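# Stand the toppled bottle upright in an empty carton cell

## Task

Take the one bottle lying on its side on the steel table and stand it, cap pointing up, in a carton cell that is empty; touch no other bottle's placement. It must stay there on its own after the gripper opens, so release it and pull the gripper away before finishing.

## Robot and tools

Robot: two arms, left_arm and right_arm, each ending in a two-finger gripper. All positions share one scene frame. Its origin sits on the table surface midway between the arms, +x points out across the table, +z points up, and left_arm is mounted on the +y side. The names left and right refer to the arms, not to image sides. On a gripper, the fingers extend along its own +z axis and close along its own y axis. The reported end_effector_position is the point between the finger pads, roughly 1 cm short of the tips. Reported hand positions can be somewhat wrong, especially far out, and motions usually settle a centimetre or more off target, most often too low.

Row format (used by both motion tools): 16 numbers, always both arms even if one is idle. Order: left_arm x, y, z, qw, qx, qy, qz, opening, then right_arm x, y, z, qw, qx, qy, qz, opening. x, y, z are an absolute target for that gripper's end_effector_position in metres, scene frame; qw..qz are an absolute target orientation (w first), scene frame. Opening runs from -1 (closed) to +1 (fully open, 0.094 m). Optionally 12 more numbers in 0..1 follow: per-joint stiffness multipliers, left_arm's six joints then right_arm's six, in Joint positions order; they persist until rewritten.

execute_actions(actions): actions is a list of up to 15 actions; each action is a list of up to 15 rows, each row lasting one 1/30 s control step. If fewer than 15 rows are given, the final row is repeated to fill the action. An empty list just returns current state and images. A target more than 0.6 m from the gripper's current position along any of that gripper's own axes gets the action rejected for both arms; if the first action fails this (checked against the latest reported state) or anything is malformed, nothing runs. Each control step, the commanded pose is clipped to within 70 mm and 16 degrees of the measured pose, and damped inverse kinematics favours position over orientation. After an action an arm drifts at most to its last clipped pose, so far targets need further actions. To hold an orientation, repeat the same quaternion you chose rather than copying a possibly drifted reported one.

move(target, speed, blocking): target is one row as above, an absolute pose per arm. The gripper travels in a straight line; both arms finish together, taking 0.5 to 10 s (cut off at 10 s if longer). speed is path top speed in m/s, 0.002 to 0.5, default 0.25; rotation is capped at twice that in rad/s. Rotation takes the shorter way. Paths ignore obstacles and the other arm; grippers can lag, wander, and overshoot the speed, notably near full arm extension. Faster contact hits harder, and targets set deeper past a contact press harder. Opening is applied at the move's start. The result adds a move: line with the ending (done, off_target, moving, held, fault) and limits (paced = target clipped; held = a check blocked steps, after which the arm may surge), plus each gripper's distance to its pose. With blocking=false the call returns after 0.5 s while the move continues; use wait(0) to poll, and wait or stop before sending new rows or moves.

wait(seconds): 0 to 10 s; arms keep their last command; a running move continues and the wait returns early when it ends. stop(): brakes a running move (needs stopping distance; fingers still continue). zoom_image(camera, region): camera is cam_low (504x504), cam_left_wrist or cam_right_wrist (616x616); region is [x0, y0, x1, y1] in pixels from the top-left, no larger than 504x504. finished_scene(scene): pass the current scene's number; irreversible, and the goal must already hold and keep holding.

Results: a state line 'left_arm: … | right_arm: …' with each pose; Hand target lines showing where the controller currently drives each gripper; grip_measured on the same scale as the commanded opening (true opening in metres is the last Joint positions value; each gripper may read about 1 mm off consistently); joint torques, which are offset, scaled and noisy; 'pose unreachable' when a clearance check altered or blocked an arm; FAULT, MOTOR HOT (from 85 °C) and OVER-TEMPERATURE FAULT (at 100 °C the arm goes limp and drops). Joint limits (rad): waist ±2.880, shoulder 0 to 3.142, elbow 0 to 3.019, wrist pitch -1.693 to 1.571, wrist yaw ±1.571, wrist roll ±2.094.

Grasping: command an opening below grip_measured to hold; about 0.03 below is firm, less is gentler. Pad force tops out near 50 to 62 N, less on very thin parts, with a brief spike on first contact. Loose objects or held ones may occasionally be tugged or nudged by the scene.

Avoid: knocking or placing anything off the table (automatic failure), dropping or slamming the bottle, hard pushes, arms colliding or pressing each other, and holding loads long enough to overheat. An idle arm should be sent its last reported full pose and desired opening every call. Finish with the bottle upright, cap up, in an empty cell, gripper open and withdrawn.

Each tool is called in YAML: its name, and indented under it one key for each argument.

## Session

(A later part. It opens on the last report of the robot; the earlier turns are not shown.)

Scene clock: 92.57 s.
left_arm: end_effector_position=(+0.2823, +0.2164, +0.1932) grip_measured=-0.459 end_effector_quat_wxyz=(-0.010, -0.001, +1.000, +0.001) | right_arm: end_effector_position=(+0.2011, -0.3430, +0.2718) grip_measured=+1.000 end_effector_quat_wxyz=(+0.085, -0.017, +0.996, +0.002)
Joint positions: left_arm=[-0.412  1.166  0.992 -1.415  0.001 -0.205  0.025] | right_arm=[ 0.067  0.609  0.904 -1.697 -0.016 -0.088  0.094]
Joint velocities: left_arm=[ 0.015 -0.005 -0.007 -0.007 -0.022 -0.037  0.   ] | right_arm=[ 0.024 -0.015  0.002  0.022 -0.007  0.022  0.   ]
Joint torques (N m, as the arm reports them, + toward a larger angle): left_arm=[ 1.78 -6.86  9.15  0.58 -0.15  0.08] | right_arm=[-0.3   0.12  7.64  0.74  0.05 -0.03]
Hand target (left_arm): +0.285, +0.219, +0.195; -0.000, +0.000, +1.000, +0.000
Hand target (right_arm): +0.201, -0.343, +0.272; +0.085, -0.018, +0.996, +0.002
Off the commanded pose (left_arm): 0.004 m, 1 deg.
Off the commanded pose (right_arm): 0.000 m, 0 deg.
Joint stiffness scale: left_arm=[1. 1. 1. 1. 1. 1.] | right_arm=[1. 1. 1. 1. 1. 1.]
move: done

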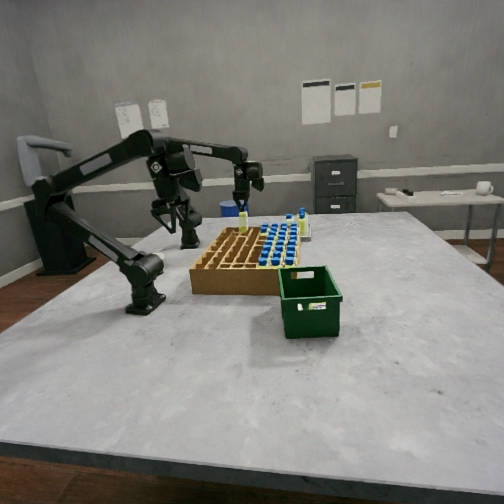

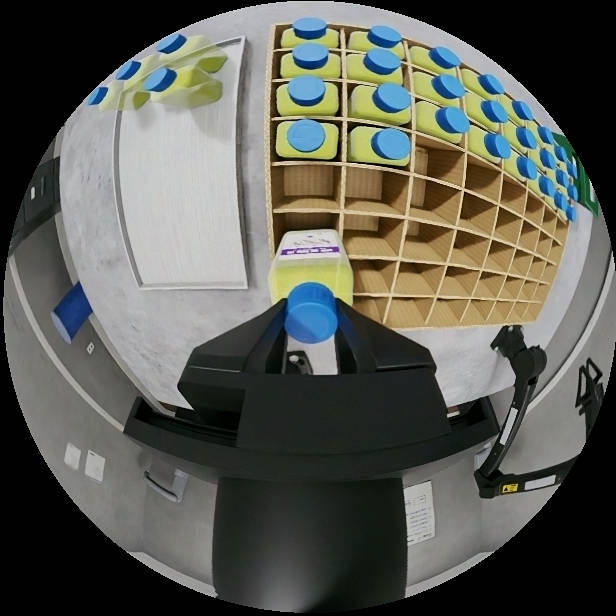

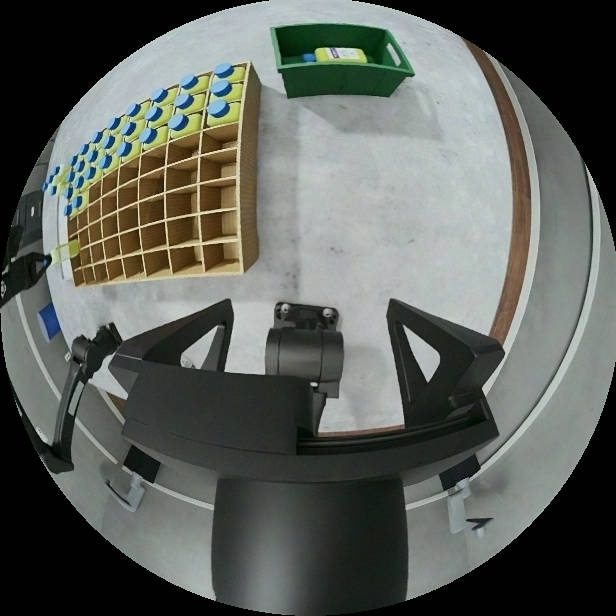

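move:
  target: [0.309,0.225,0.198,0,0,1,0,-0.52,0.2011,-0.343,0.2718,0.085,-0.018,0.996,0.002,1]
  speed: 0.05

zoom_image:
  camera: "cam_left_wrist"
  region: [210,130,430,350]

zoom_image:
  camera: "cam_low"
  region: [210,190,290,250]

Scene clock: 97.17 s.
left_arm: end_effector_position=(+0.2924, +0.2239, +0.1920) grip_measured=-0.459 end_effector_quat_wxyz=(-0.014, -0.001, +1.000, +0.001) | right_arm: end_effector_position=(+0.2011, -0.3430, +0.2718) grip_measured=+1.000 end_effector_quat_wxyz=(+0.085, -0.017, +0.996, +0.002)
Joint positions: left_arm=[-0.381  1.197  1.012 -1.415  0.004 -0.175  0.025] | right_arm=[ 0.067  0.609  0.904 -1.697 -0.016 -0.088  0.094]
Joint velocities: left_arm=[ 0.015 -0.005  0.012  0.012 -0.051  0.095 -0.001] | right_arm=[-0.024  0.005  0.002  0.002  0.037 -0.007  0.   ]
Joint torques (N m, as the arm reports them, + toward a larger angle): left_arm=[ 2.02 -5.49 12.32  0.65 -0.25  0.12] | right_arm=[-0.06  0.88  7.68  0.83  0.04  0.01]
Hand target (left_arm): +0.308, +0.225, +0.199; +0.000, -0.000, +1.000, +0.000
Hand target (right_arm): +0.201, -0.343, +0.272; +0.085, -0.018, +0.996, +0.002
Off the commanded pose (left_arm): 0.018 m, 2 deg.
Off the commanded pose (right_arm): 0.000 m, 0 deg.
Joint stiffness scale: left_arm=[1. 1. 1. 1. 1. 1.] | right_arm=[1. 1. 1. 1. 1. 1.]
move: off_target (left_arm)

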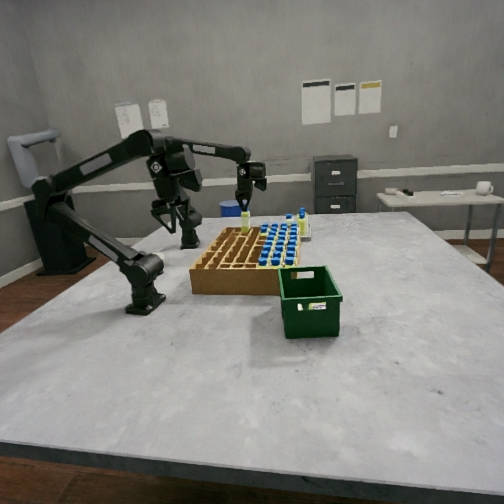

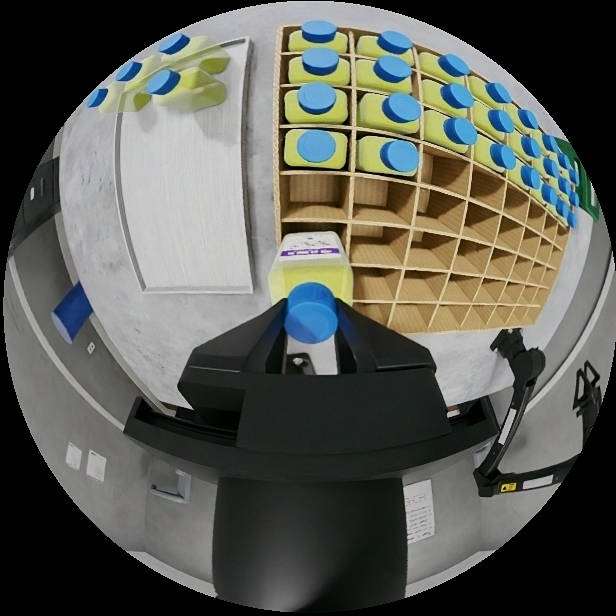

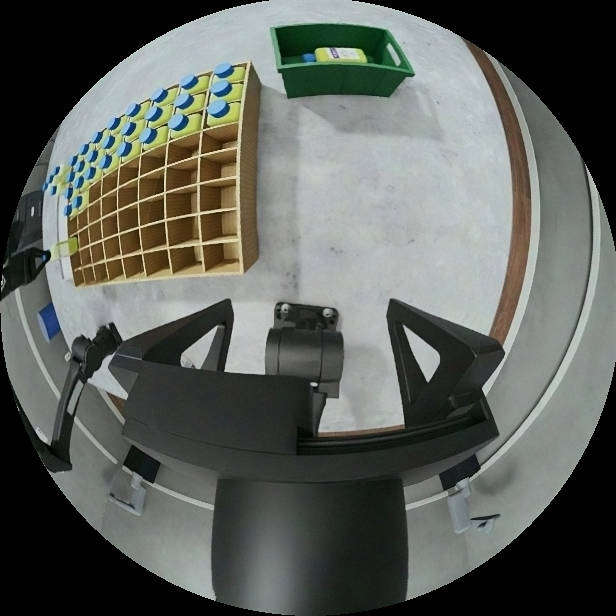

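Region (210, 130, 430, 350) of cam_left_wrist's 616x616 image, scaled by 2.291, with more detail than that image has.

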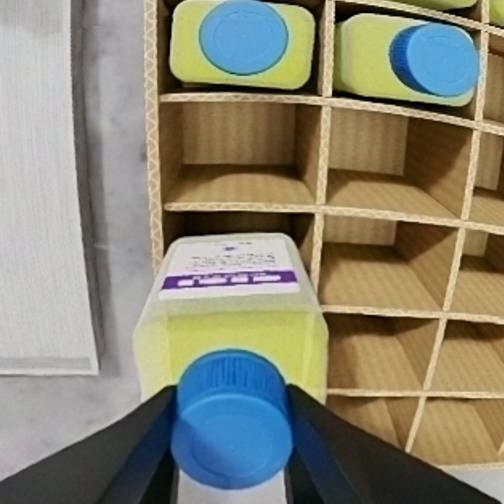

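Region (210, 190, 290, 250) of cam_low's 504x504 image, scaled by 6.300, with more detail than that image has; it fills the top 378 rows of this view, and the rest is white.

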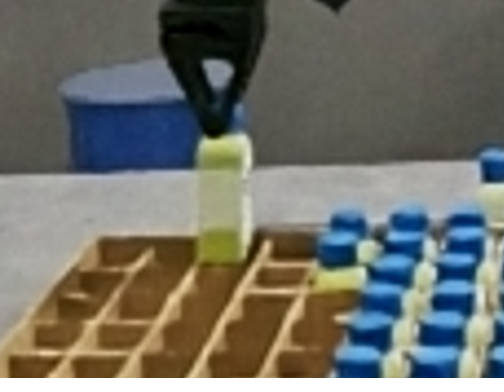

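move:
  target: [0.303,0.217,0.17,0,0,1,0,-0.52,0.2011,-0.343,0.2718,0.085,-0.018,0.996,0.002,1]
  speed: 0.03

zoom_image:
  camera: "cam_left_wrist"
  region: [210,130,430,350]

Scene clock: 100.80 s.
left_arm: end_effector_position=(+0.2974, +0.2205, +0.1720) grip_measured=-0.459 end_effector_quat_wxyz=(-0.005, +0.001, +1.000, -0.000) | right_arm: end_effector_position=(+0.2011, -0.3430, +0.2718) grip_measured=+1.000 end_effector_quat_wxyz=(+0.085, -0.017, +0.996, +0.002)
Joint positions: left_arm=[-0.39   1.211  0.971 -1.34   0.003 -0.178  0.025] | right_arm=[ 0.067  0.609  0.904 -1.697 -0.016 -0.088  0.094]
Joint velocities: left_arm=[-0.005 -0.015 -0.007 -0.002  0.037  0.022  0.001] | right_arm=[-0.005 -0.005 -0.002 -0.002  0.007  0.022  0.   ]
Joint torques (N m, as the arm reports them, + toward a larger angle): left_arm=[ 0.68 -7.01  9.48  0.74 -0.16 -0.14] | right_arm=[-0.39  0.98  7.55  1.05  0.06 -0.06]
Hand target (left_arm): +0.303, +0.217, +0.170; -0.000, +0.000, +1.000, -0.000
Hand target (right_arm): +0.201, -0.343, +0.272; +0.085, -0.018, +0.996, +0.002
Off the commanded pose (left_arm): 0.007 m, 1 deg.
Off the commanded pose (right_arm): 0.000 m, 0 deg.
Joint stiffness scale: left_arm=[1. 1. 1. 1. 1. 1.] | right_arm=[1. 1. 1. 1. 1. 1.]
move: done

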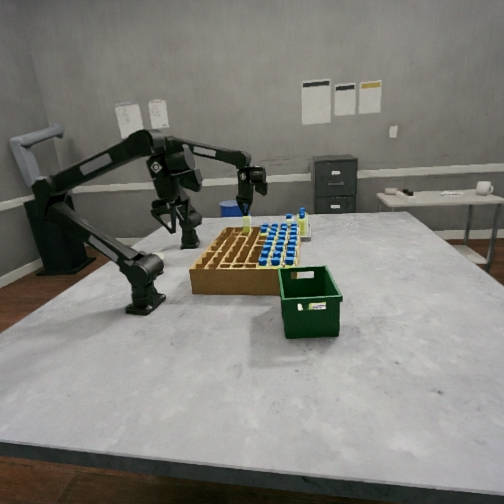

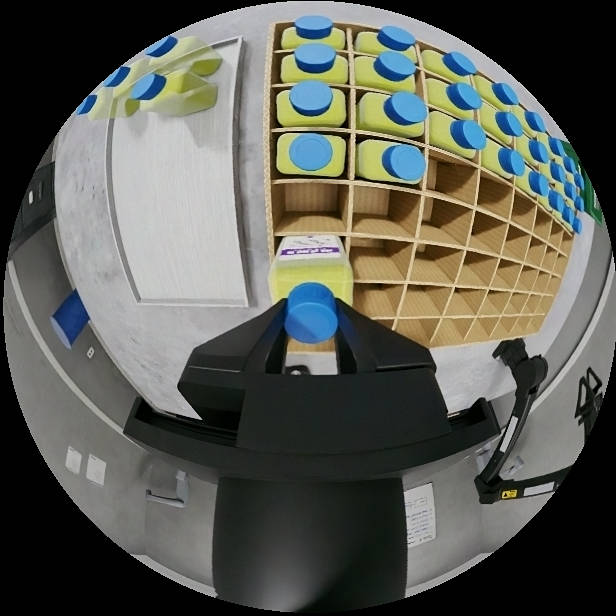

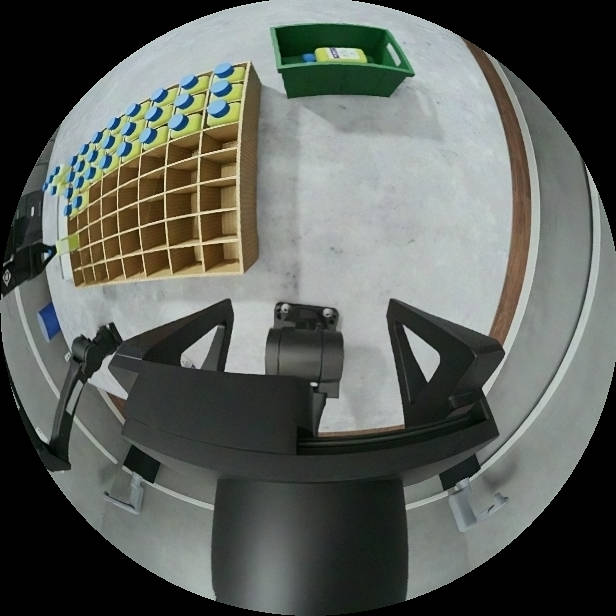

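Region (210, 130, 430, 350) of cam_left_wrist's 616x616 image, scaled by 2.291, with more detail than that image has.

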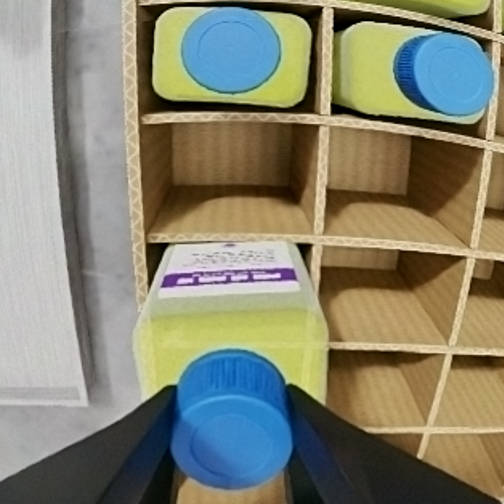

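Entering the cell.

move:
  target: [0.298,0.219,0.107,0,0,1,0,-0.52,0.2011,-0.343,0.2718,0.085,-0.018,0.996,0.002,1]
  speed: 0.05

Scene clock: 104.80 s.
left_arm: end_effector_position=(+0.2939, +0.2211, +0.1091) grip_measured=-0.459 end_effector_quat_wxyz=(-0.003, +0.001, +1.000, -0.001) | right_arm: end_effector_position=(+0.2011, -0.3430, +0.2718) grip_measured=+1.000 end_effector_quat_wxyz=(+0.085, -0.017, +0.996, +0.002)
Joint positions: left_arm=[-0.39   1.259  0.836 -1.154  0.003 -0.179  0.025] | right_arm=[ 0.067  0.609  0.904 -1.697 -0.016 -0.088  0.094]
Joint velocities: left_arm=[-0.005 -0.005  0.002 -0.007  0.066  0.095  0.   ] | right_arm=[ 0.005  0.005  0.002 -0.017 -0.007  0.022  0.   ]
Joint torques (N m, as the arm reports them, + toward a larger angle): left_arm=[ 0.69 -7.2   8.85  0.72 -0.19 -0.08] | right_arm=[-0.93  0.88  7.58  0.75  0.01 -0.07]
Hand target (left_arm): +0.298, +0.219, +0.107; +0.000, -0.000, +1.000, -0.000
Hand target (right_arm): +0.201, -0.343, +0.272; +0.085, -0.018, +0.996, +0.002
Off the commanded pose (left_arm): 0.005 m, 0 deg.
Off the commanded pose (right_arm): 0.000 m, 0 deg.
Joint stiffness scale: left_arm=[1. 1. 1. 1. 1. 1.] | right_arm=[1. 1. 1. 1. 1. 1.]
move: done

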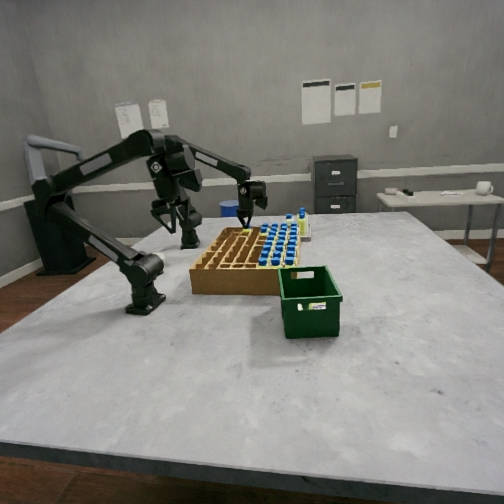

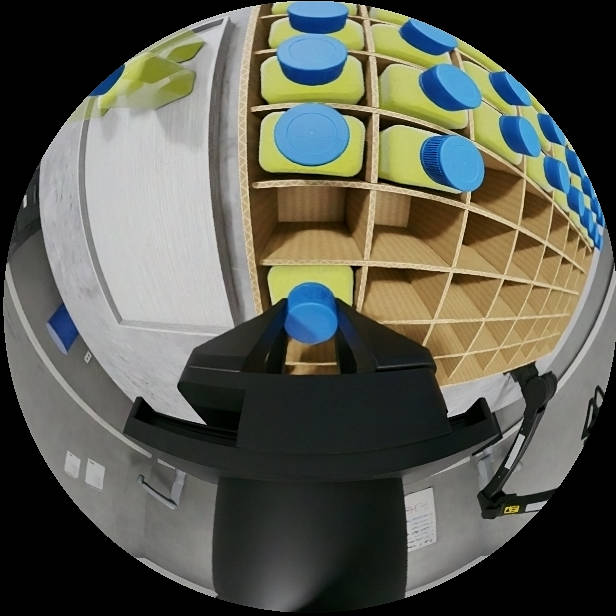

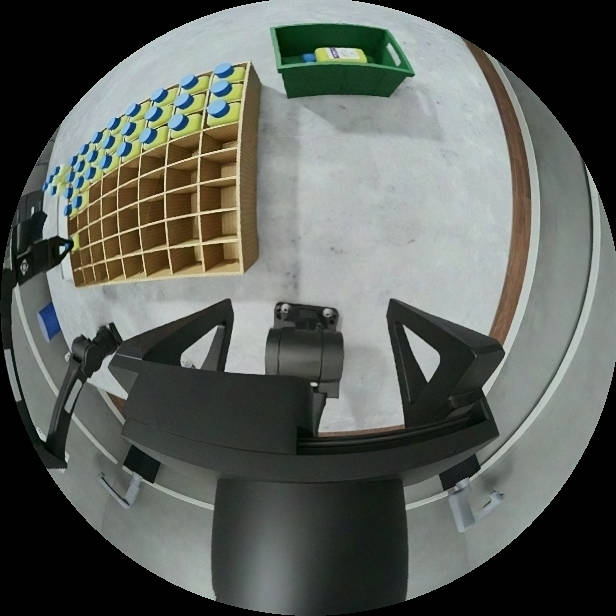

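move:
  target: [0.298,0.219,0.102,0,0,1,0,-0.52,0.2011,-0.343,0.2718,0.085,-0.018,0.996,0.002,1]
  speed: 0.02

move:
  target: [0.298,0.219,0.106,0,0,1,0,-0.15,0.2011,-0.343,0.2718,0.085,-0.018,0.996,0.002,1]

move:
  target: [0.27,0.25,0.25,0,0,1,0,-0.15,0.2011,-0.343,0.2718,0.085,-0.018,0.996,0.002,1]

Scene clock: 107.70 s.
left_arm: end_effector_position=(+0.2951, +0.2211, +0.1090) grip_measured=-0.459 end_effector_quat_wxyz=(-0.001, +0.001, +1.000, -0.001) | right_arm: end_effector_position=(+0.2011, -0.3430, +0.2718) grip_measured=+1.000 end_effector_quat_wxyz=(+0.085, -0.017, +0.996, +0.002)
Joint positions: left_arm=[-0.39   1.259  0.835 -1.148  0.002 -0.179  0.025] | right_arm=[ 0.067  0.609  0.904 -1.697 -0.016 -0.088  0.094]
Joint velocities: left_arm=[-0.015 -0.015 -0.007  0.007  0.007 -0.066  0.   ] | right_arm=[-0.015 -0.005  0.007  0.022  0.037  0.022  0.   ]
Joint torques (N m, as the arm reports them, + toward a larger angle): left_arm=[ 1.18 -6.16  8.06  1.06 -0.13 -0.07] | right_arm=[-1.31  0.99  7.74  0.8   0.   -0.06]
Hand target (left_arm): +0.298, +0.219, +0.102; +0.000, +0.000, +1.000, -0.000
Hand target (right_arm): +0.201, -0.343, +0.272; +0.085, -0.018, +0.996, +0.002
Off the commanded pose (left_arm): 0.008 m, 0 deg.
Off the commanded pose (right_arm): 0.000 m, 0 deg.
Joint stiffness scale: left_arm=[1. 1. 1. 1. 1. 1.] | right_arm=[1. 1. 1. 1. 1. 1.]
move: done

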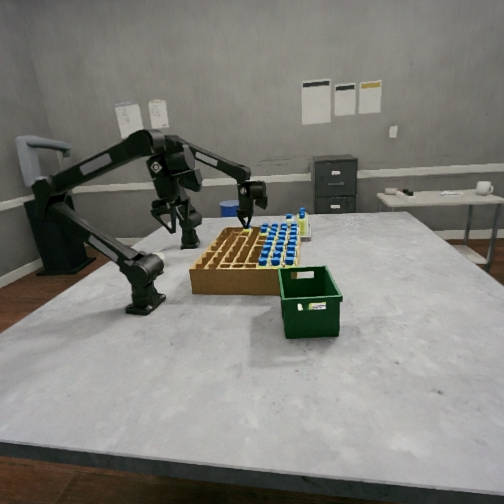

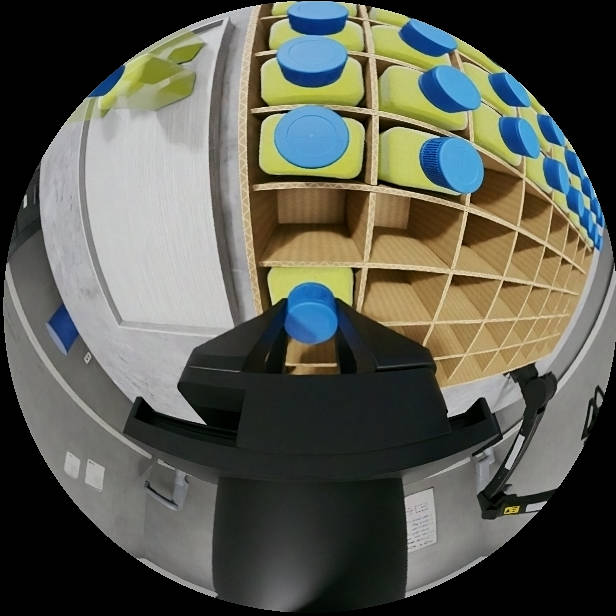

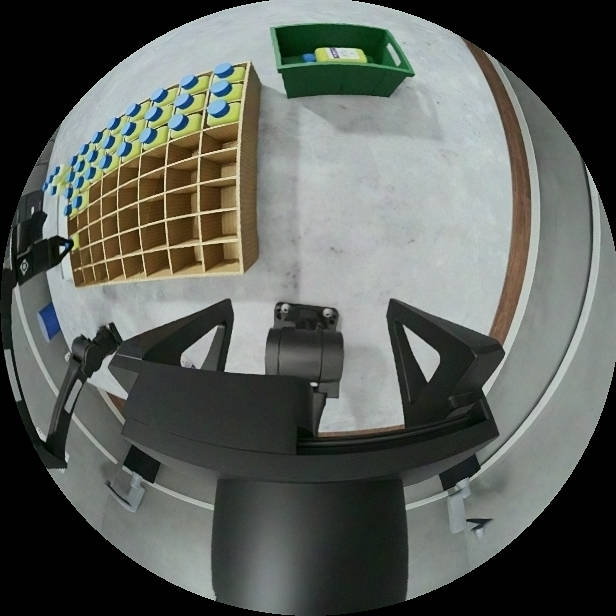

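Scene clock: 108.40 s.
left_arm: end_effector_position=(+0.2951, +0.2211, +0.1090) grip_measured=-0.153 end_effector_quat_wxyz=(-0.001, +0.001, +1.000, -0.001) | right_arm: end_effector_position=(+0.2011, -0.3430, +0.2718) grip_measured=+1.000 end_effector_quat_wxyz=(+0.085, -0.017, +0.996, +0.002)
Joint positions: left_arm=[-0.39   1.259  0.835 -1.148  0.002 -0.179  0.04 ] | right_arm=[ 0.067  0.609  0.904 -1.697 -0.016 -0.088  0.094]
Joint velocities: left_arm=[-0.015 -0.015 -0.022  0.007 -0.051 -0.007  0.   ] | right_arm=[-0.005  0.005 -0.002 -0.002 -0.007  0.037  0.   ]
Joint torques (N m, as the arm reports them, + toward a larger angle): left_arm=[ 0.99 -6.36  8.66  0.47 -0.18 -0.04] | right_arm=[-0.2   0.75  7.55  0.77  0.03 -0.03]
Hand target (left_arm): +0.298, +0.219, +0.106; -0.000, +0.000, +1.000, -0.000
Hand target (right_arm): +0.201, -0.343, +0.272; +0.085, -0.018, +0.996, +0.002
Off the commanded pose (left_arm): 0.005 m, 0 deg.
Off the commanded pose (right_arm): 0.000 m, 0 deg.
Joint stiffness scale: left_arm=[1. 1. 1. 1. 1. 1.] | right_arm=[1. 1. 1. 1. 1. 1.]
move: done

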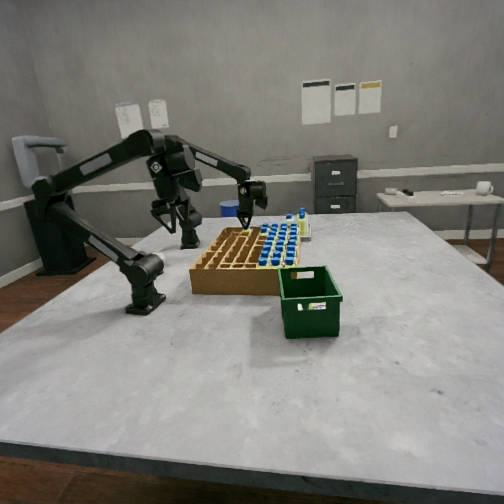

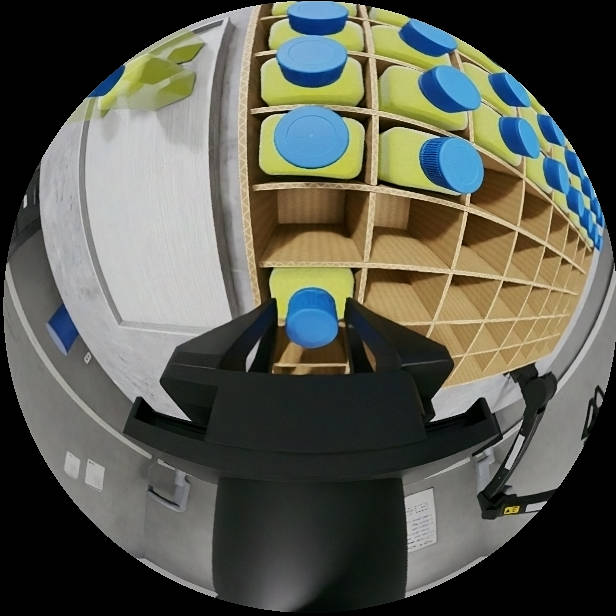

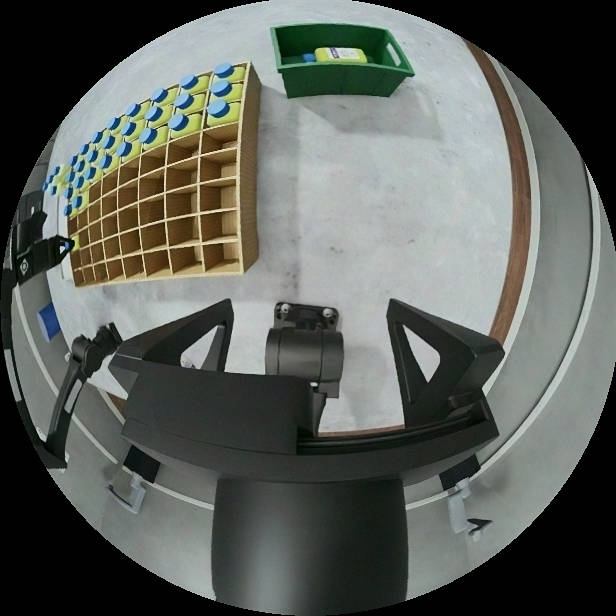

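Scene clock: 109.40 s.
left_arm: end_effector_position=(+0.2647, +0.2478, +0.2403) grip_measured=-0.153 end_effector_quat_wxyz=(-0.004, -0.002, +1.000, -0.000) | right_arm: end_effector_position=(+0.2011, -0.3430, +0.2718) grip_measured=+1.000 end_effector_quat_wxyz=(+0.085, -0.017, +0.996, +0.002)
Joint positions: left_arm=[-0.316  1.084  1.055 -1.551  0.001 -0.112  0.04 ] | right_arm=[ 0.067  0.609  0.904 -1.697 -0.016 -0.088  0.094]
Joint velocities: left_arm=[-0.015 -0.015 -0.007 -0.007  0.007  0.007  0.001] | right_arm=[-0.005 -0.005 -0.002  0.007 -0.022  0.022  0.   ]
Joint torques (N m, as the arm reports them, + toward a larger angle): left_arm=[ 2.21 -4.47 11.93 -0.46 -0.18  0.12] | right_arm=[ 0.37  1.08  7.63  0.85  0.04 -0.06]
Hand target (left_arm): +0.270, +0.250, +0.249; +0.000, -0.000, +1.000, +0.000
Hand target (right_arm): +0.201, -0.343, +0.272; +0.085, -0.018, +0.996, +0.002
Off the commanded pose (left_arm): 0.011 m, 1 deg.
Off the commanded pose (right_arm): 0.000 m, 0 deg.
Joint stiffness scale: left_arm=[1. 1. 1. 1. 1. 1.] | right_arm=[1. 1. 1. 1. 1. 1.]
move: off_target (left_arm)

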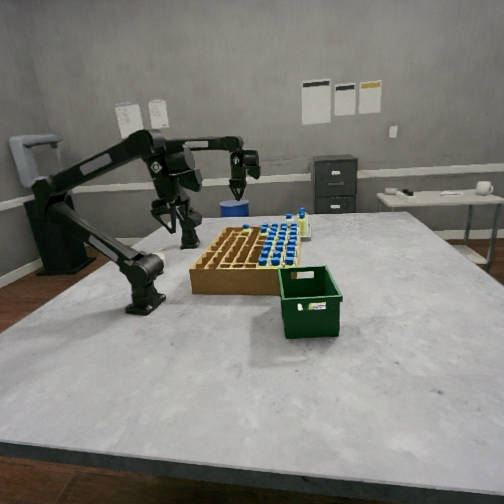

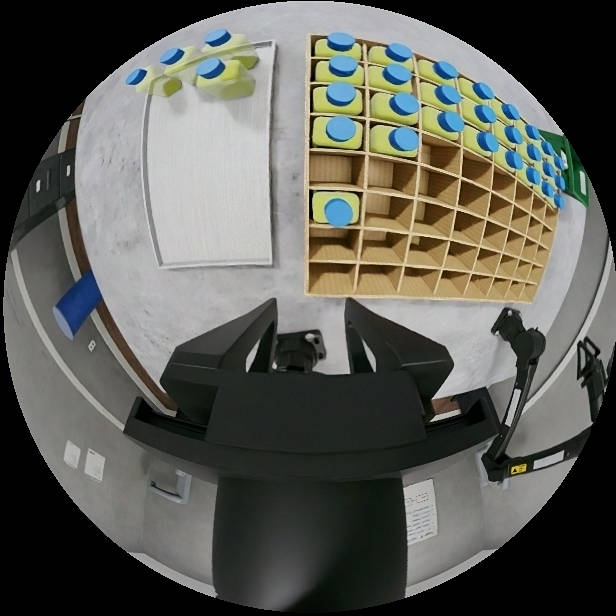

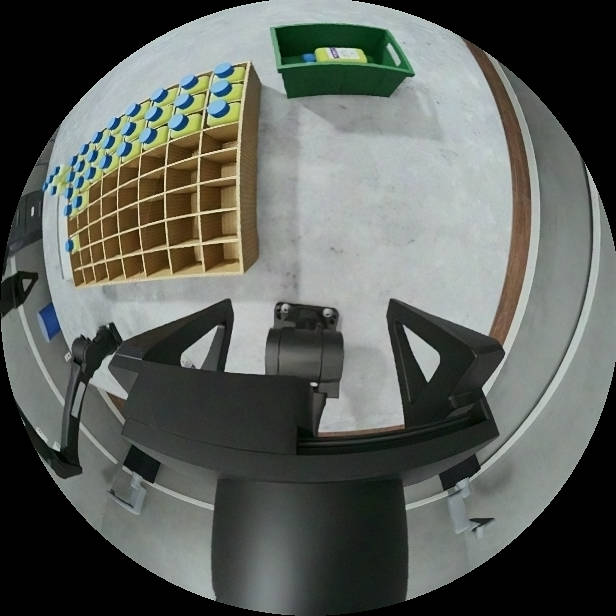

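finished_scene:
  scene: 1

The scene is finished: the task was done.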